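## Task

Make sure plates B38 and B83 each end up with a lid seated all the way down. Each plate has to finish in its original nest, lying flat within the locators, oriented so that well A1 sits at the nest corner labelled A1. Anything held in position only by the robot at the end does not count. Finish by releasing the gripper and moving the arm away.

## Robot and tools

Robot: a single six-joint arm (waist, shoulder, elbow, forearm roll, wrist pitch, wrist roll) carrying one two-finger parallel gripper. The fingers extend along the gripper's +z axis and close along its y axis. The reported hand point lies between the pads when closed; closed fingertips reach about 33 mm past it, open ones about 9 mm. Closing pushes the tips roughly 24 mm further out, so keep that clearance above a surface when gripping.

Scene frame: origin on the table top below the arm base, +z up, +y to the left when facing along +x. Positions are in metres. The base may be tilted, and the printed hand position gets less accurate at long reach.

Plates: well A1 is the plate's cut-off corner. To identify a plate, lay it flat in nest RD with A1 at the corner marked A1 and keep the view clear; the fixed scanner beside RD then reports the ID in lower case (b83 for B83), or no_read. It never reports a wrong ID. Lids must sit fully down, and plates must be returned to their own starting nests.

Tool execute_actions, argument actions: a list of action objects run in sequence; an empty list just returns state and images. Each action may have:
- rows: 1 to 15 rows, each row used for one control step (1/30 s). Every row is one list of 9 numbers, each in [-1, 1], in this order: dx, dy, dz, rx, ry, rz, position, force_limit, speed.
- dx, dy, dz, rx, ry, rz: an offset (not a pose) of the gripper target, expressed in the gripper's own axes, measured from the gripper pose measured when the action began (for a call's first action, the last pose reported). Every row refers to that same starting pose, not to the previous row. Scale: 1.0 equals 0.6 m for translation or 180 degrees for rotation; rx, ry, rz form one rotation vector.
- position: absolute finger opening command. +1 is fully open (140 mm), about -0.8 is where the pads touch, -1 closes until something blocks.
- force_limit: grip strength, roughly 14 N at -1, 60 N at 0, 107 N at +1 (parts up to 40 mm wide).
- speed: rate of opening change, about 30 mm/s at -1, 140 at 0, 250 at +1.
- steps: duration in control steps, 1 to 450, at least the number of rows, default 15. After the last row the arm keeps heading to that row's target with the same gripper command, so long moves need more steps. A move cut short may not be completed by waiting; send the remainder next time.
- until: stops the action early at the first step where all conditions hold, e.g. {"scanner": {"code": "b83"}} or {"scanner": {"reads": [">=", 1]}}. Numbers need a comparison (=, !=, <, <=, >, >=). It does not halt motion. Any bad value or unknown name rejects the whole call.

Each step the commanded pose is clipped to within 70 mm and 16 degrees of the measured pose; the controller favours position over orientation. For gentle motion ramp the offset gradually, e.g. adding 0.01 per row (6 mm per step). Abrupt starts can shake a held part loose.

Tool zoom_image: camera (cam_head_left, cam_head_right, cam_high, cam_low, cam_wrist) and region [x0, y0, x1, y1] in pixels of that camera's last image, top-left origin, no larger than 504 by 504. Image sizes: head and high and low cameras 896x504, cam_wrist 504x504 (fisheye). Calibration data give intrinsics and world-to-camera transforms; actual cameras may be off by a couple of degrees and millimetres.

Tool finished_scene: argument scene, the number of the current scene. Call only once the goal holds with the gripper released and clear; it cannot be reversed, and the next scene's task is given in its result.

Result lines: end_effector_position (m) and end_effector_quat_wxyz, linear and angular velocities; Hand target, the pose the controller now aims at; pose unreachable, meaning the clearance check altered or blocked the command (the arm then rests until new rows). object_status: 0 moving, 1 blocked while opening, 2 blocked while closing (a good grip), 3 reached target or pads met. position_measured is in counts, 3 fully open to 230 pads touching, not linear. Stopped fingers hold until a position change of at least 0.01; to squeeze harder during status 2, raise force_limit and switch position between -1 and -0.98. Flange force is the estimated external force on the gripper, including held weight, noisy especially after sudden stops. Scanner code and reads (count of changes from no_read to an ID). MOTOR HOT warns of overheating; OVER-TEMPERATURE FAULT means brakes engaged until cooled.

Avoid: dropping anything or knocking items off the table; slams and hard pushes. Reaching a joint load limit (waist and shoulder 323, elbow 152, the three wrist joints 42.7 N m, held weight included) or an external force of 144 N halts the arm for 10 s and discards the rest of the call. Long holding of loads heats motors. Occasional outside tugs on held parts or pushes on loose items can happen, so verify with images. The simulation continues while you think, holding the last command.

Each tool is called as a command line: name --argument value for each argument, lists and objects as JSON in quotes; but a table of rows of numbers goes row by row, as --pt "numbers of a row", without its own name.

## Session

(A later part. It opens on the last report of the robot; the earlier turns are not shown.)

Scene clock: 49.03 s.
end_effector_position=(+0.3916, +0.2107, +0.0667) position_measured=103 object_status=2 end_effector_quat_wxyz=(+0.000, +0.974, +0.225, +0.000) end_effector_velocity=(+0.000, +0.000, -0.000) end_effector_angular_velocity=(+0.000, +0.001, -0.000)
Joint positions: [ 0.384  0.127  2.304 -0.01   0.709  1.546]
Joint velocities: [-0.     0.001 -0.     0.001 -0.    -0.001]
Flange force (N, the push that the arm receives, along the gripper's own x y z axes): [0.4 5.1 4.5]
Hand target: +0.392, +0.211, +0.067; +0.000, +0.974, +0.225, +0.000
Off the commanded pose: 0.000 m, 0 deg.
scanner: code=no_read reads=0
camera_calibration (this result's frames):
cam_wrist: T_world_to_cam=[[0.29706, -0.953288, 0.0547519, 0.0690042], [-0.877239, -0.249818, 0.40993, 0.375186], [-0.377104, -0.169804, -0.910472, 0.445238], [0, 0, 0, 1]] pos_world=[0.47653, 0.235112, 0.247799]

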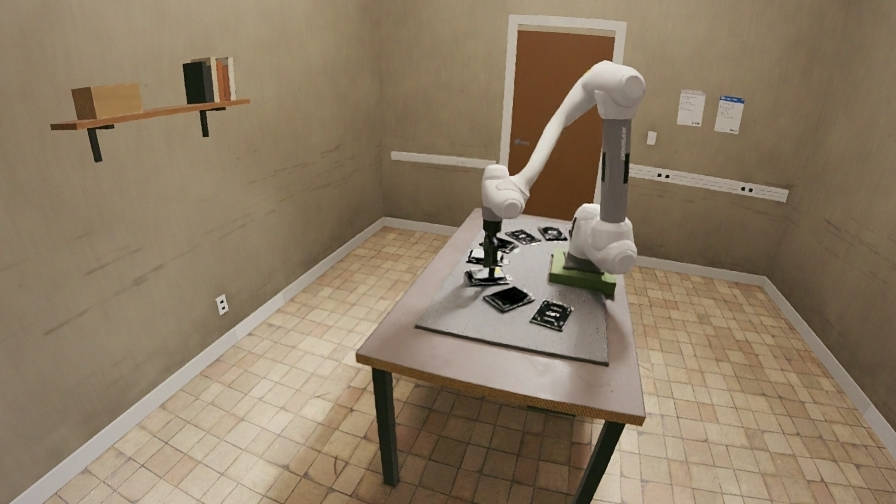

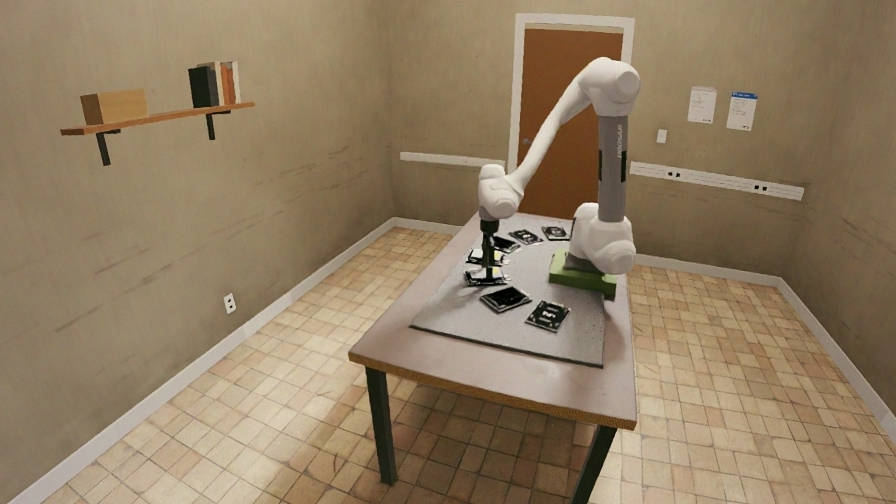

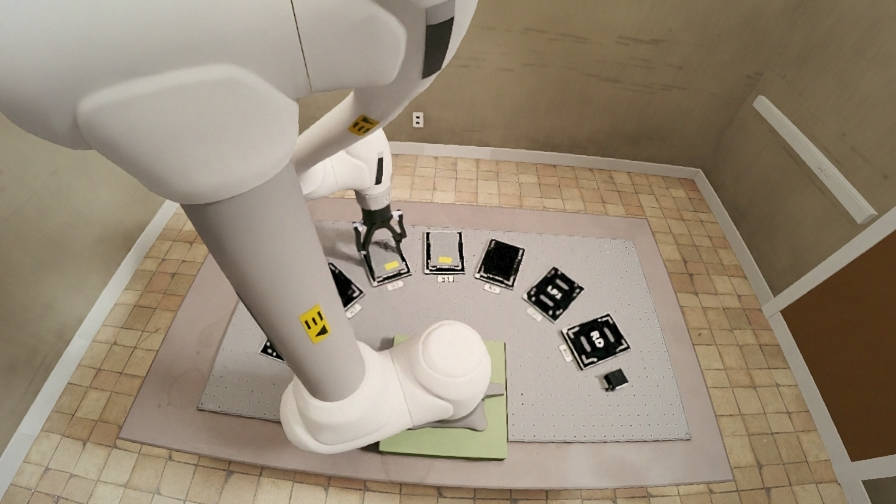

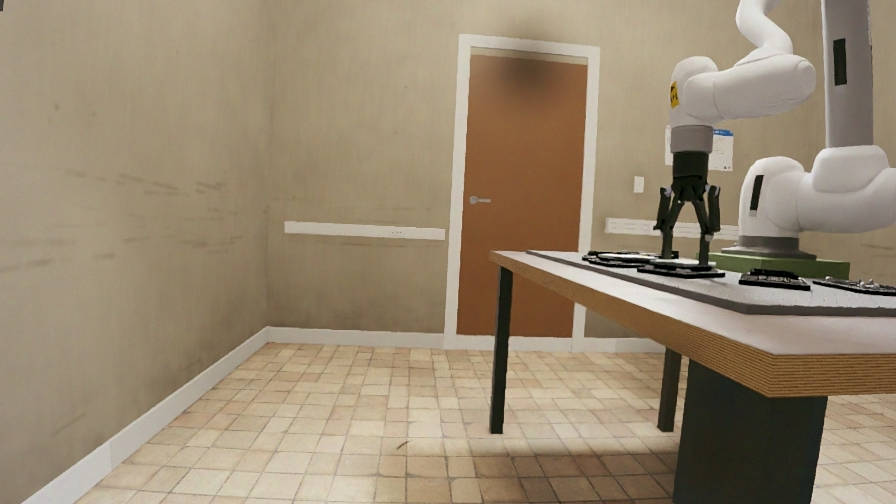

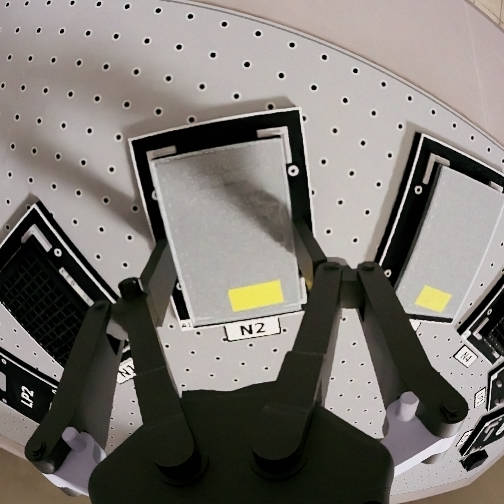

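execute_actions --actions '[{"rows": [[0.0, 0.0, 0.0027, 0.0, 0.0, 0.0, -1, -0.5, -1]], "steps": 1}]'

Scene clock: 49.13 s.
end_effector_position=(+0.3916, +0.2107, +0.0666) position_measured=103 object_status=2 end_effector_quat_wxyz=(+0.000, +0.974, +0.225, +0.000) end_effector_velocity=(+0.002, +0.001, -0.010) end_effector_angular_velocity=(+0.001, -0.005, +0.001)
Joint positions: [ 0.384  0.127  2.304 -0.01   0.709  1.546]
Joint velocities: [ 0.001  0.017  0.007 -0.002 -0.029  0.001]
Flange force (N, the push that the arm receives, along the gripper's own x y z axes): [-6.1 5.8 1.1]
Hand target: +0.392, +0.211, +0.065; +0.000, +0.974, +0.225, +0.000
Off the commanded pose: 0.001 m, 0 deg.
scanner: code=no_read reads=0
camera_calibration (this result's frames):
cam_wrist: T_world_to_cam=[[0.297058, -0.953289, 0.0547455, 0.0690163], [-0.87725, -0.249823, 0.409903, 0.375259], [-0.377079, -0.16979, -0.910485, 0.445109], [0, 0, 0, 1]] pos_world=[0.476536, 0.235116, 0.247667]

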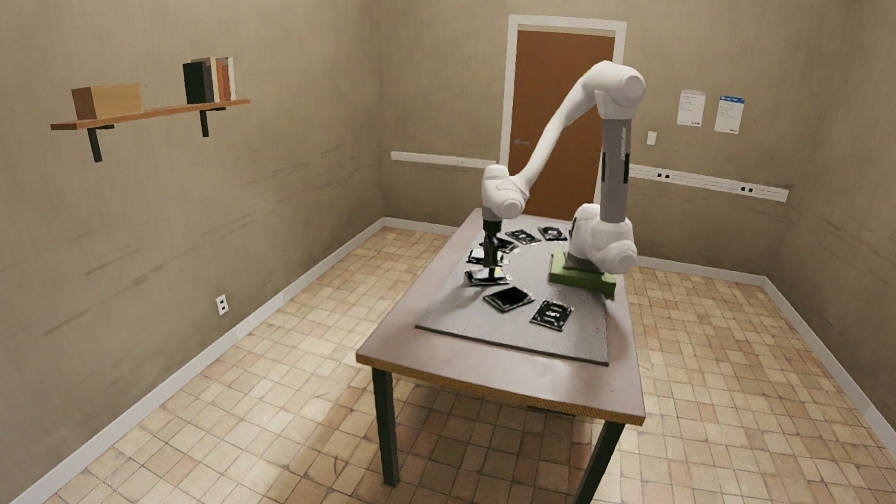

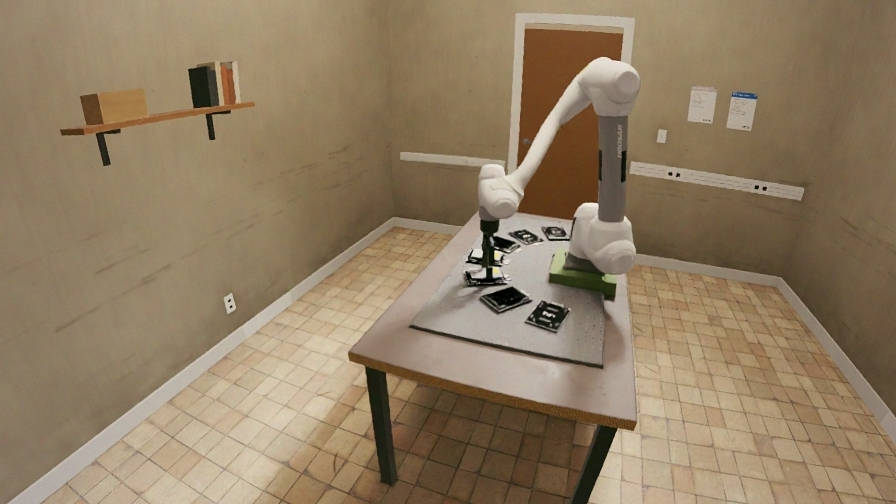

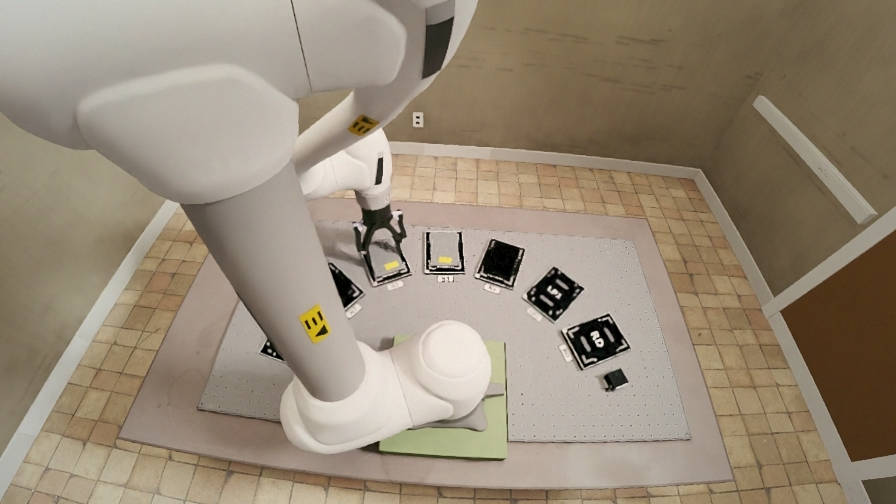

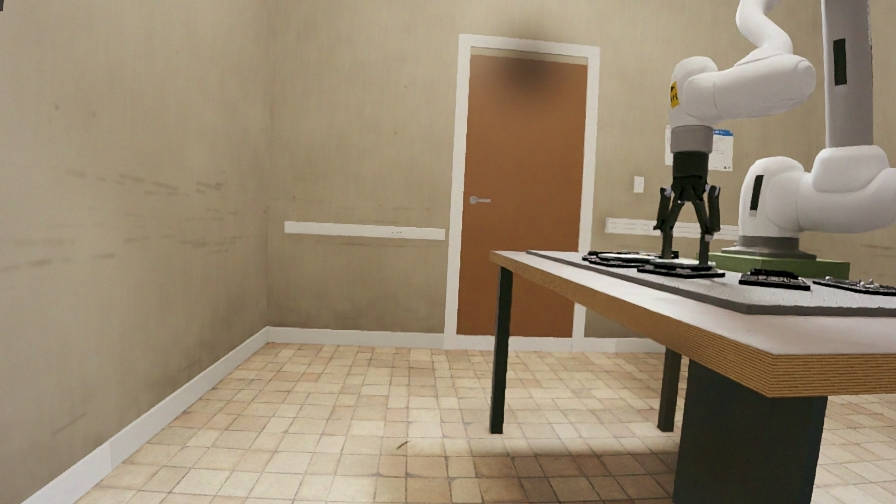

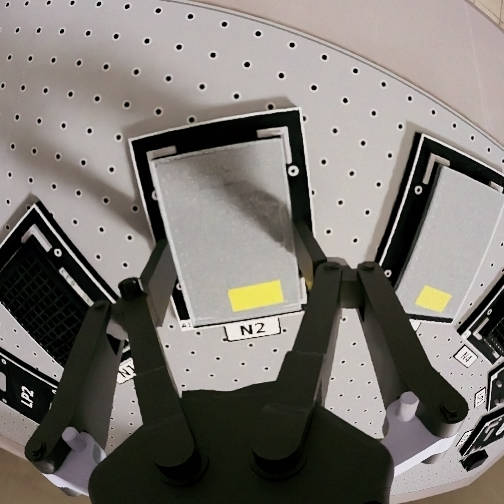

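execute_actions --actions '[]'

Scene clock: 49.67 s.
end_effector_position=(+0.3916, +0.2107, +0.0651) position_measured=103 object_status=2 end_effector_quat_wxyz=(+0.000, +0.974, +0.225, +0.000) end_effector_velocity=(+0.000, -0.000, -0.000) end_effector_angular_velocity=(-0.000, -0.001, +0.001)
Joint positions: [ 0.384  0.129  2.305 -0.01   0.705  1.546]
Joint velocities: [ 0.    -0.     0.    -0.001 -0.001 -0.   ]
Flange force (N, the push that the arm receives, along the gripper's own x y z axes): [-1.9 7.6 4.8]
Hand target: +0.392, +0.211, +0.065; +0.000, +0.974, +0.225, +0.000
Off the commanded pose: 0.000 m, 0 deg.
scanner: code=no_read reads=0
camera_calibration (this result's frames):
cam_wrist: T_world_to_cam=[[0.297083, -0.953281, 0.054748, 0.0690931], [-0.877229, -0.249838, 0.40994, 0.375841], [-0.37711, -0.169813, -0.910468, 0.443773], [0, 0, 0, 1]] pos_world=[0.476523, 0.235123, 0.246186]

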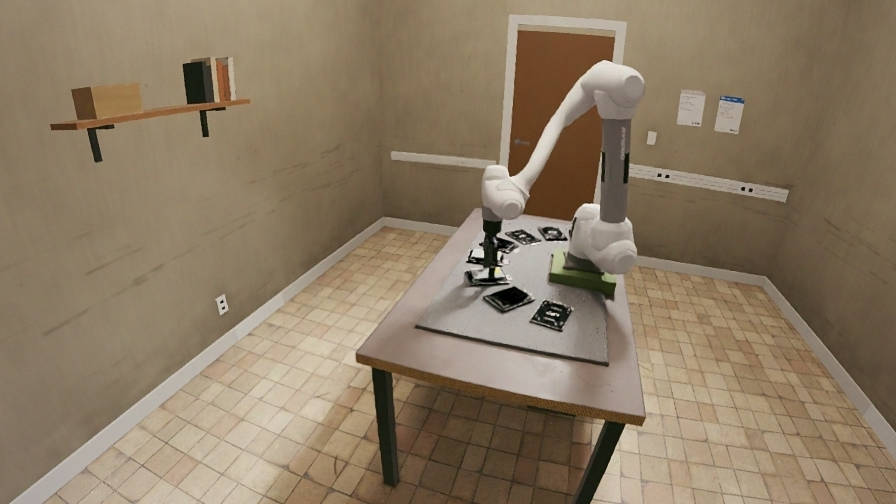

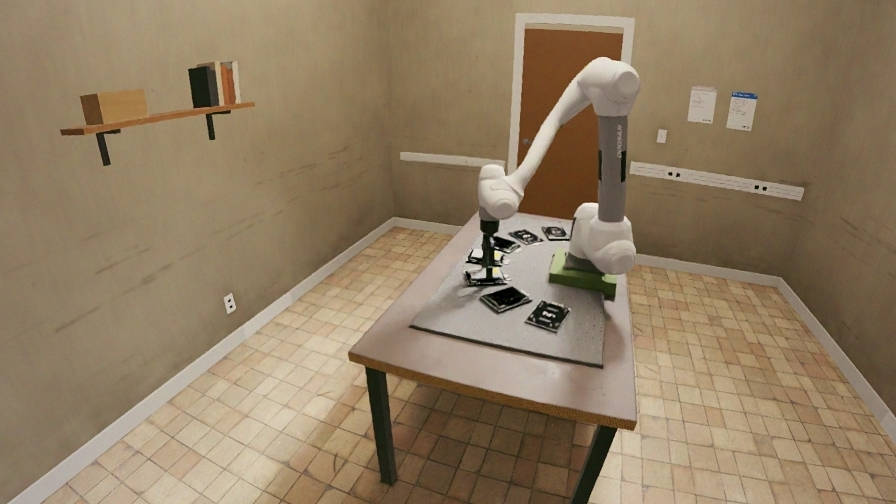

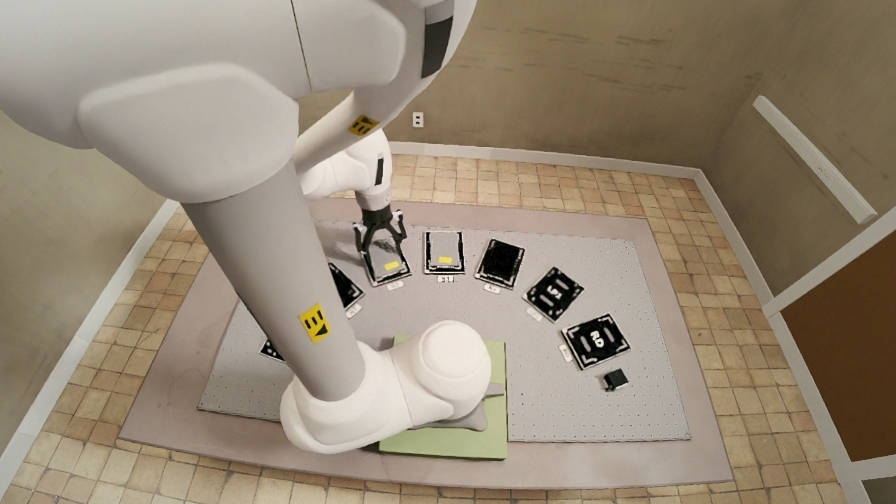

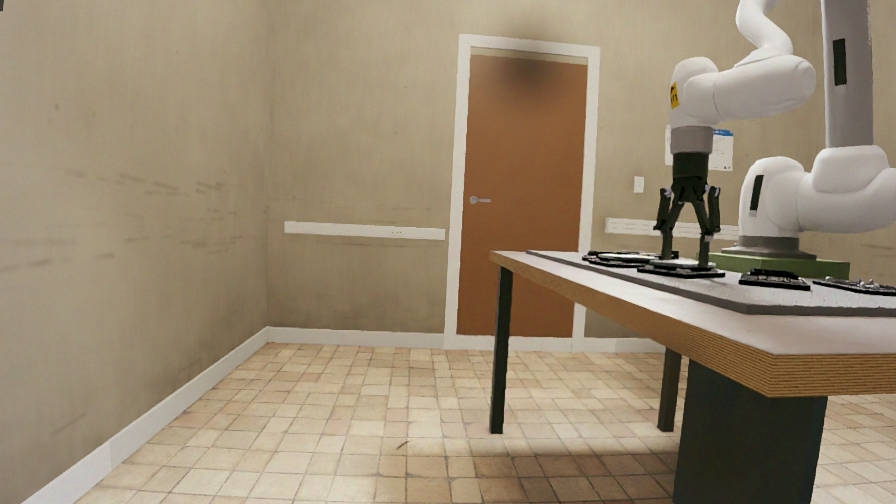

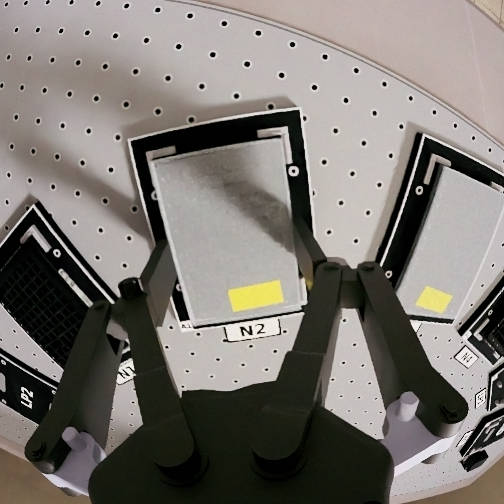

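execute_actions --actions '[{"rows": [[0.0, 0.00015, 0.0012, 0.0, 0.0, 0.0, -1, -0.5, -1]], "steps": 1}]'

Scene clock: 49.80 s.
end_effector_position=(+0.3916, +0.2107, +0.0650) position_measured=103 object_status=2 end_effector_quat_wxyz=(+0.000, +0.974, +0.225, +0.000) end_effector_velocity=(+0.001, -0.000, -0.005) end_effector_angular_velocity=(+0.001, -0.002, -0.003)
Joint positions: [ 0.384  0.13   2.305 -0.01   0.705  1.546]
Joint velocities: [-0.002  0.008  0.003  0.    -0.013  0.001]
Flange force (N, the push that the arm receives, along the gripper's own x y z axes): [2.4 -0.9 7.3]
Hand target: +0.392, +0.211, +0.064; +0.000, +0.974, +0.225, +0.000
Off the commanded pose: 0.001 m, 0 deg.
scanner: code=no_read reads=0
camera_calibration (this result's frames):
cam_wrist: T_world_to_cam=[[0.297063, -0.953287, 0.0547462, 0.0690967], [-0.877238, -0.249823, 0.409928, 0.37587], [-0.377103, -0.1698, -0.910473, 0.443722], [0, 0, 0, 1]] pos_world=[0.47653, 0.235114, 0.246134]

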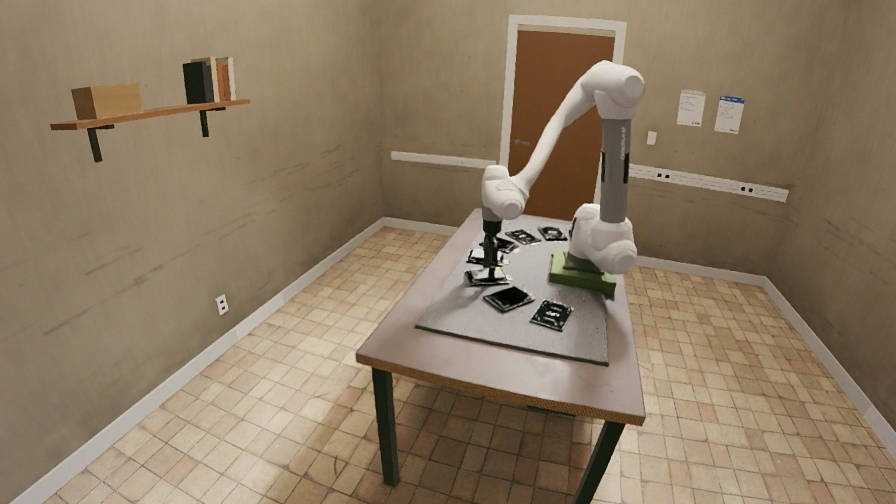

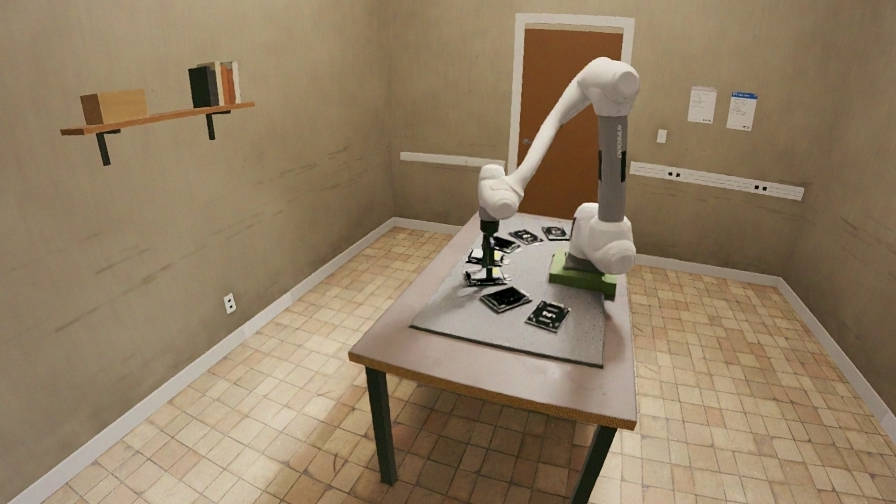

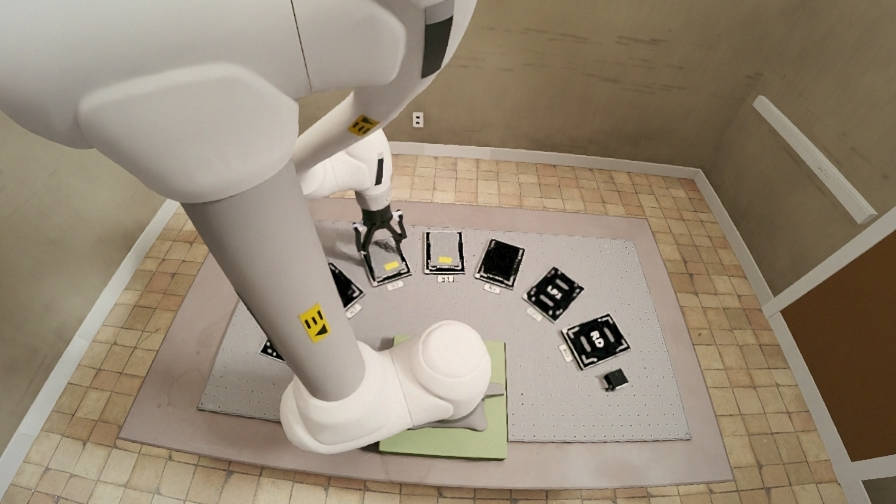

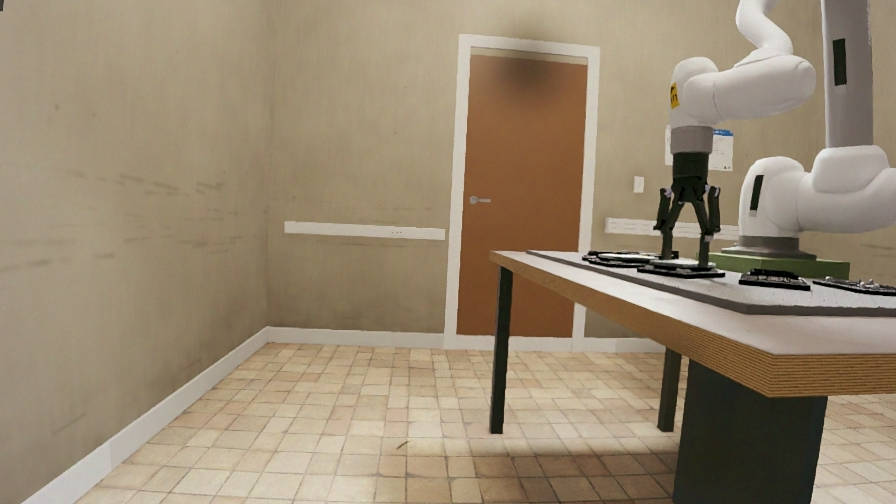

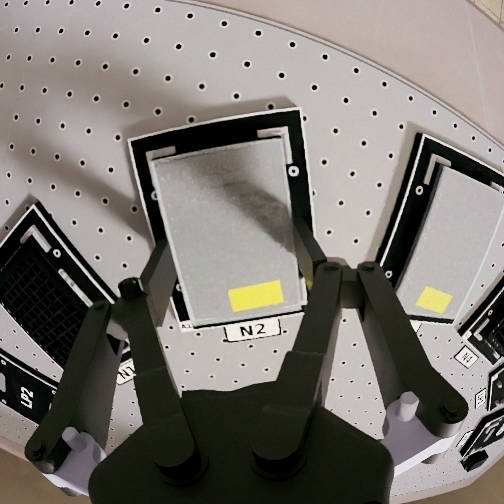

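execute_actions --actions '[]'

Scene clock: 56.83 s.
end_effector_position=(+0.3916, +0.2106, +0.0644) position_measured=103 object_status=2 end_effector_quat_wxyz=(+0.000, +0.974, +0.225, +0.000) end_effector_velocity=(-0.000, +0.000, +0.000) end_effector_angular_velocity=(-0.000, +0.000, +0.001)
Joint positions: [ 0.384  0.131  2.306 -0.01   0.704  1.546]
Joint velocities: [ 0.     0.    -0.    -0.     0.    -0.001]
Flange force (N, the push that the arm receives, along the gripper's own x y z axes): [-1.7 2.6 5.6]
Hand target: +0.392, +0.211, +0.064; +0.000, +0.974, +0.225, +0.000
Off the commanded pose: 0.000 m, 0 deg.
scanner: code=no_read reads=0
camera_calibration (this result's frames):
cam_wrist: T_world_to_cam=[[0.297084, -0.95328, 0.0547492, 0.0690433], [-0.877226, -0.249838, 0.409945, 0.376147], [-0.377114, -0.169815, -0.910466, 0.443121], [0, 0, 0, 1]] pos_world=[0.476562, 0.235042, 0.245467]

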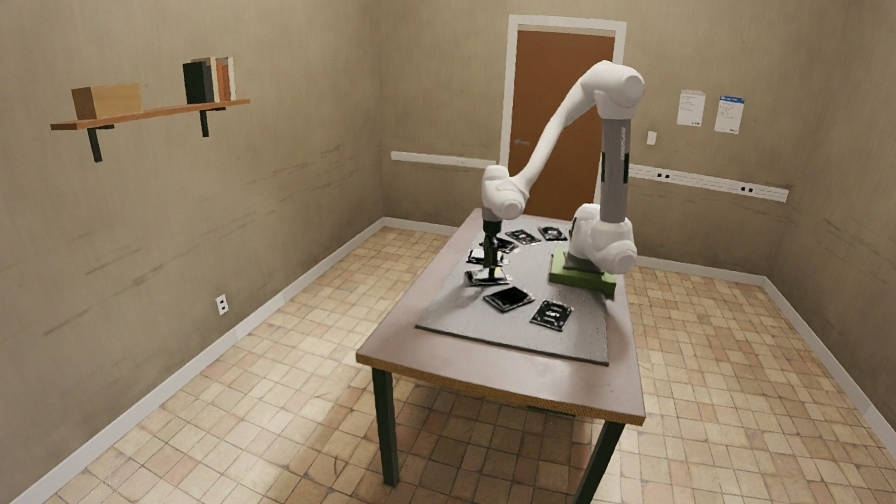

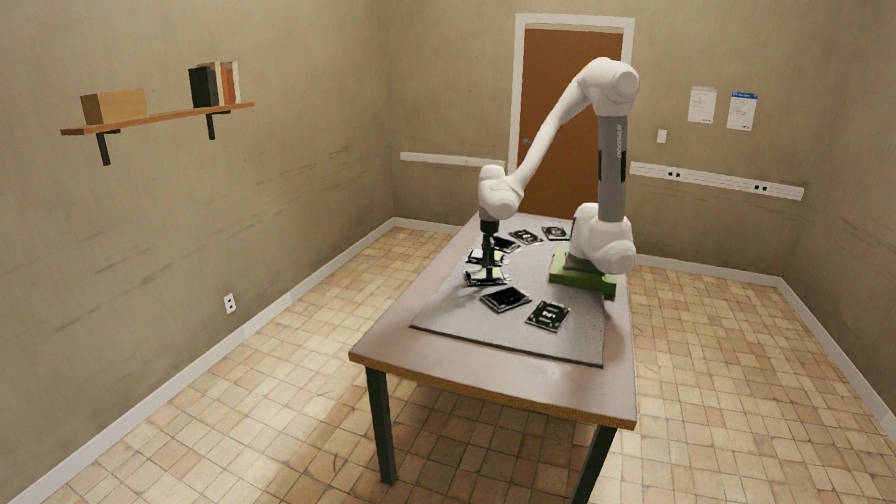

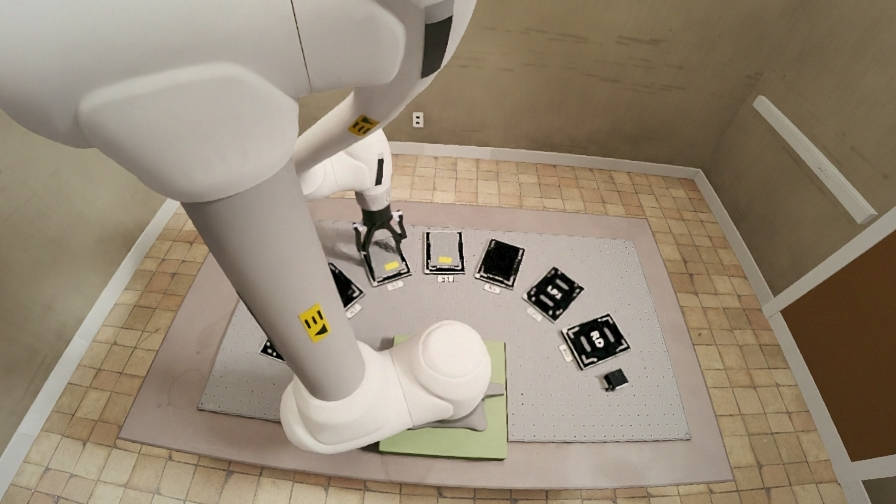

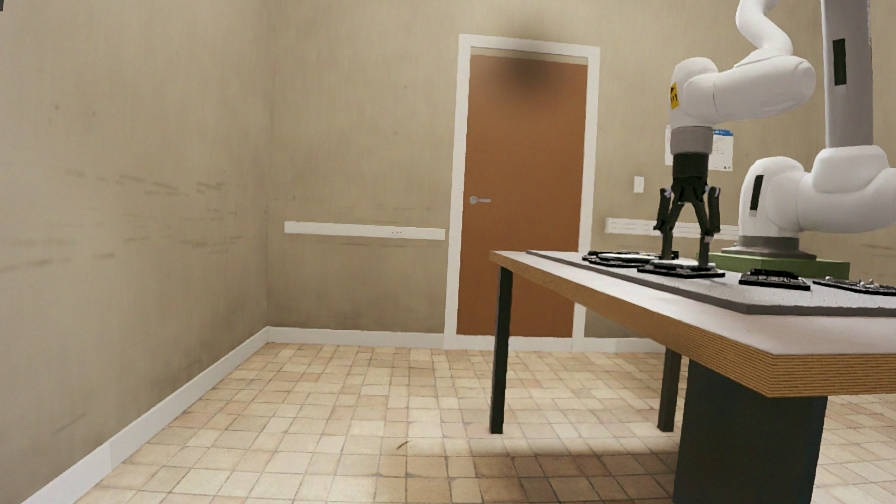

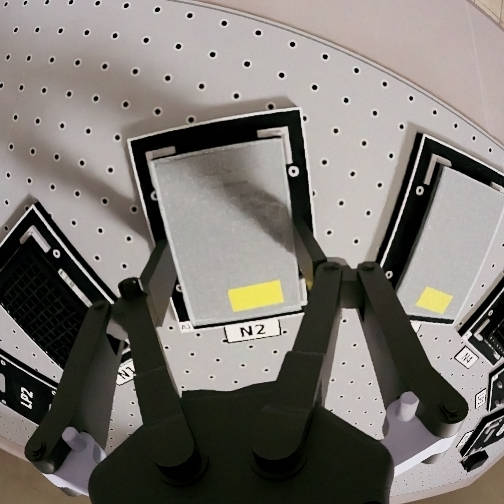

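execute_actions --actions '[{"rows": [[0.0, 0.0, 0.00067, 0.0, 0.0, 0.0, -1, -0.5, -1]], "steps": 1}]'

Scene clock: 56.93 s.
end_effector_position=(+0.3916, +0.2106, +0.0643) position_measured=103 object_status=2 end_effector_quat_wxyz=(+0.000, +0.974, +0.225, +0.000) end_effector_velocity=(+0.001, +0.000, -0.003) end_effector_angular_velocity=(+0.001, -0.001, -0.003)
Joint positions: [ 0.384  0.131  2.306 -0.01   0.704  1.546]
Joint velocities: [-0.     0.005  0.001  0.001 -0.008  0.002]
Flange force (N, the push that the arm receives, along the gripper's own x y z axes): [-1.4 6.4 3.4]
Hand target: +0.392, +0.211, +0.064; +0.000, +0.974, +0.225, +0.000
Off the commanded pose: 0.000 m, 0 deg.
scanner: code=no_read reads=0
camera_calibration (this result's frames):
cam_wrist: T_world_to_cam=[[0.297084, -0.953281, 0.0547474, 0.0690462], [-0.87723, -0.24984, 0.409936, 0.376166], [-0.377106, -0.169811, -0.91047, 0.443097], [0, 0, 0, 1]] pos_world=[0.476566, 0.235045, 0.245442]

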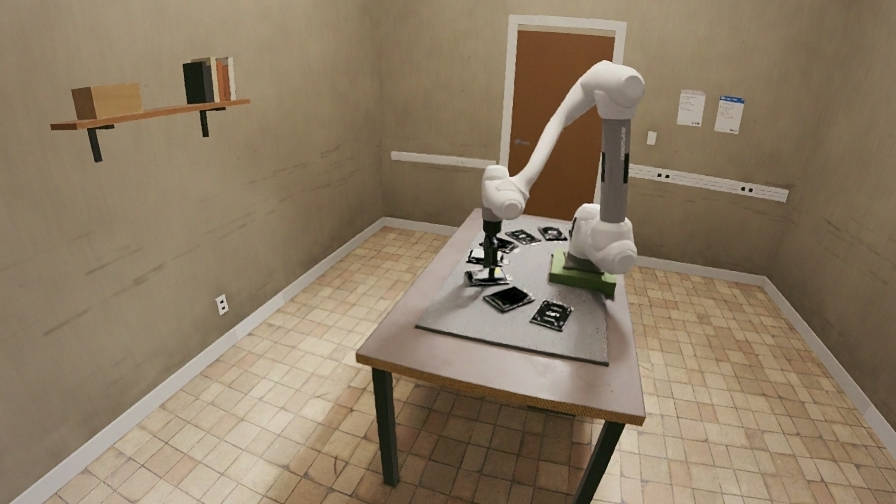

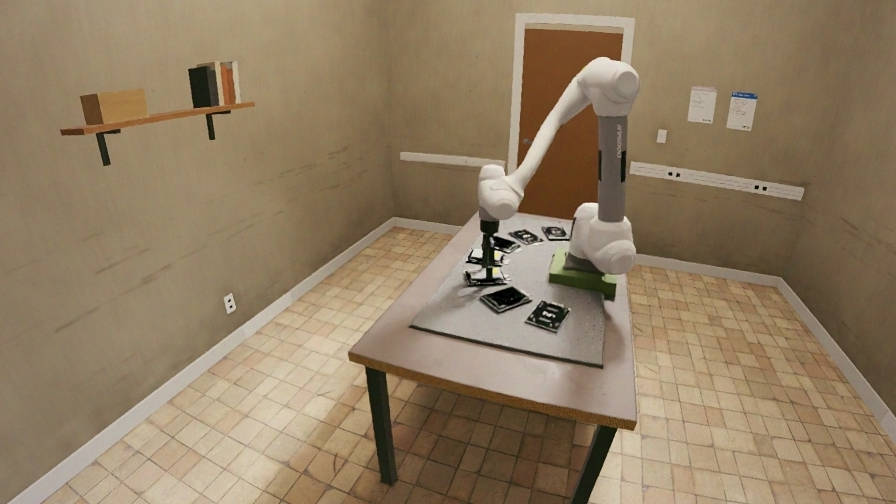

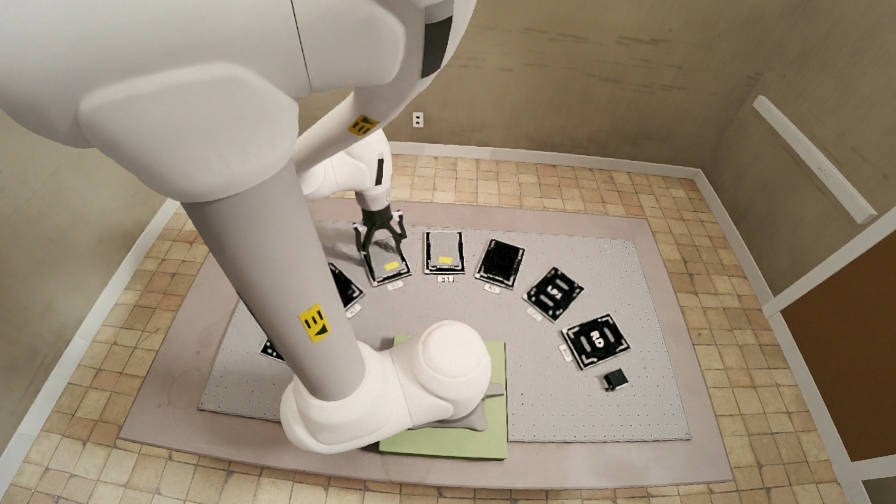

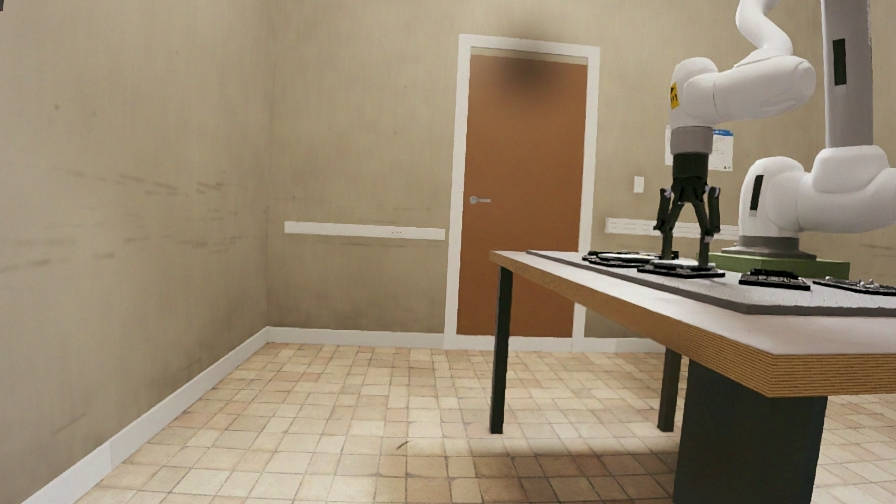

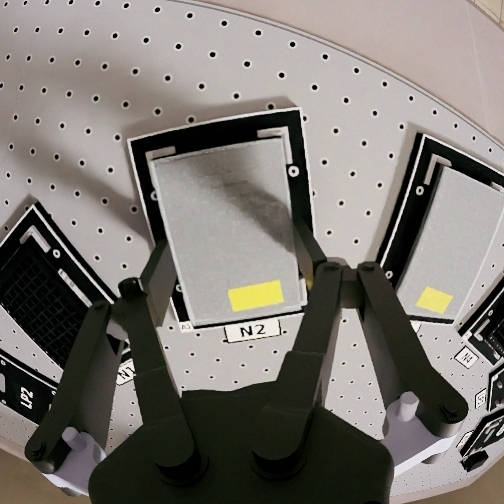

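zoom_image --camera "cam_low" --region '[630, 240, 730, 285]'

Region (630, 240, 730, 285) of cam_low's 896x504 image, scaled by 5.040, with more detail than that image has; it fills the top 227 rows of this view, and the rest is white.

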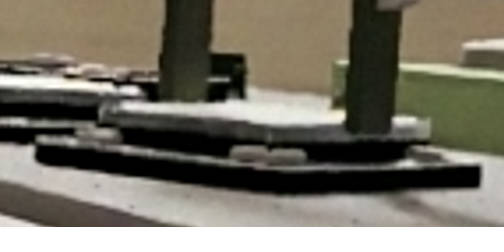

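execute_actions --actions '[]'

Scene clock: 57.13 s.
end_effector_position=(+0.3917, +0.2106, +0.0640) position_measured=103 object_status=2 end_effector_quat_wxyz=(+0.000, +0.974, +0.225, +0.000) end_effector_velocity=(+0.000, -0.000, -0.000) end_effector_angular_velocity=(-0.000, -0.001, +0.002)
Joint positions: [ 0.384  0.131  2.306 -0.01   0.703  1.546]
Joint velocities: [ 0.     0.     0.001 -0.001 -0.001 -0.001]
Flange force (N, the push that the arm receives, along the gripper's own x y z axes): [-5.0 3.7 -18.3]
Hand target: +0.392, +0.211, +0.064; +0.000, +0.974, +0.225, +0.000
Off the commanded pose: 0.000 m, 0 deg.
scanner: code=no_read reads=0
camera_calibration (this result's frames):
cam_wrist: T_world_to_cam=[[0.297087, -0.95328, 0.0547373, 0.0690669], [-0.877257, -0.249861, 0.409865, 0.376343], [-0.37704, -0.169784, -0.910502, 0.442824], [0, 0, 0, 1]] pos_world=[0.476593, 0.235058, 0.245162]

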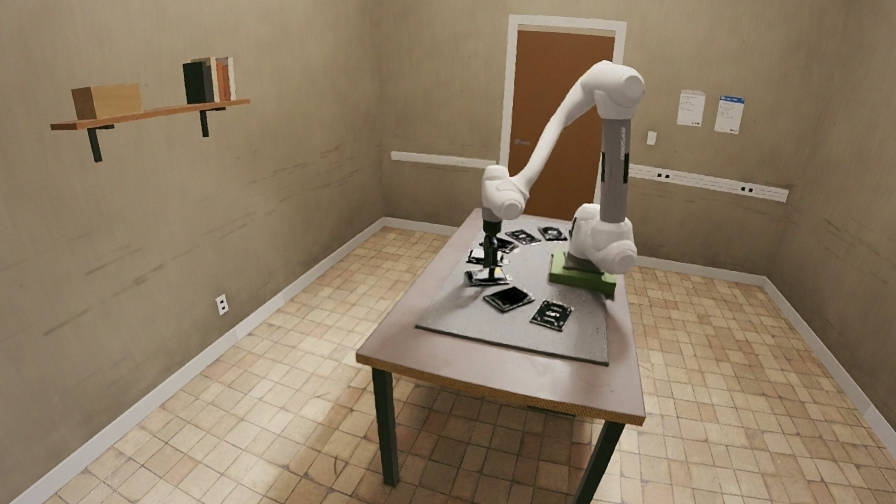

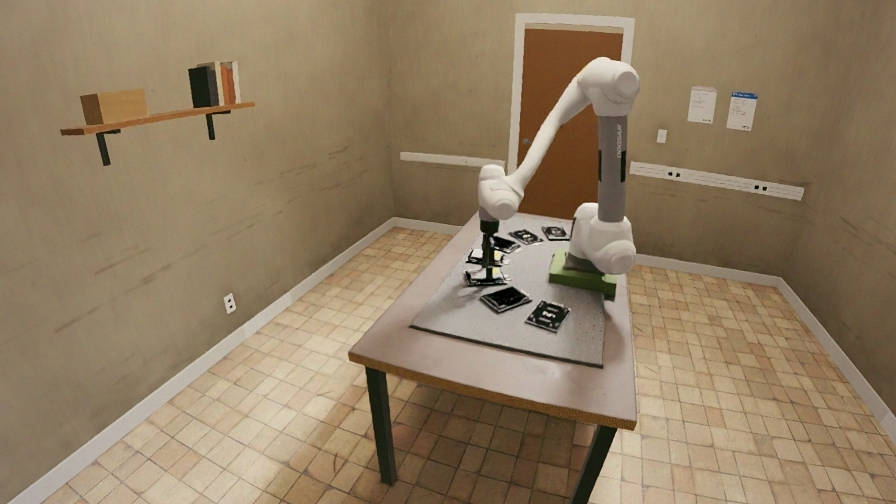

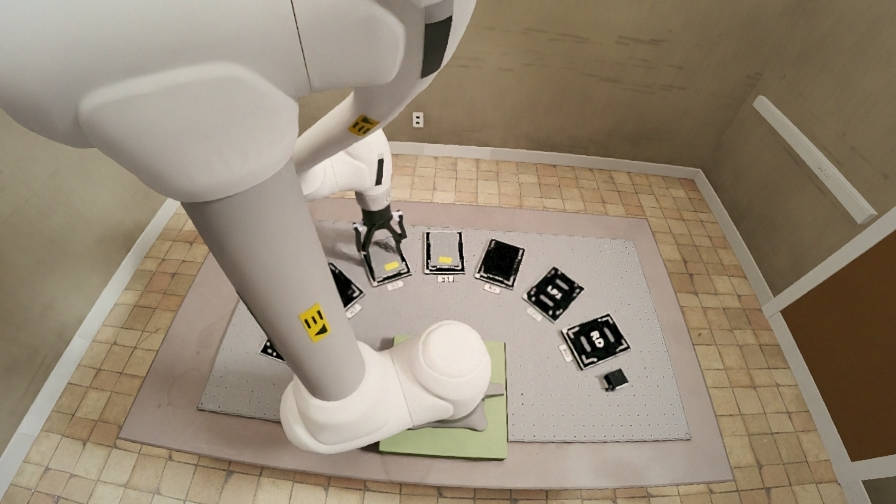

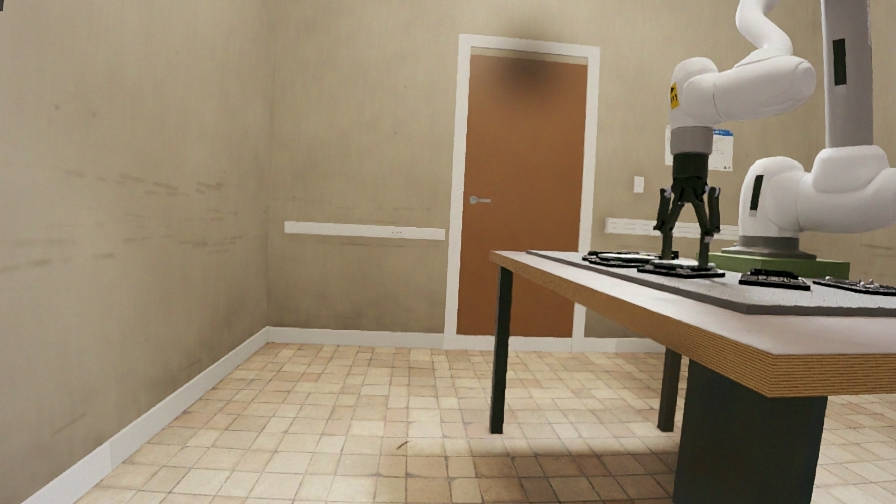

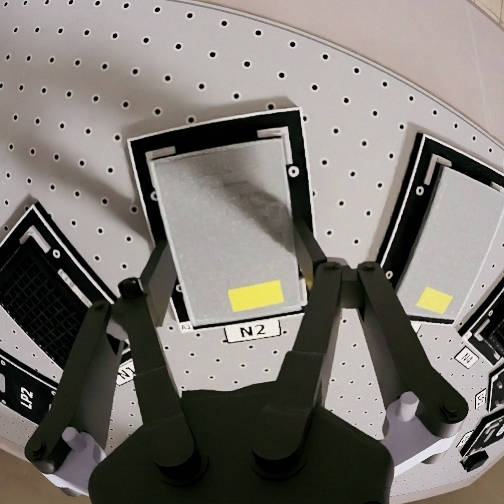

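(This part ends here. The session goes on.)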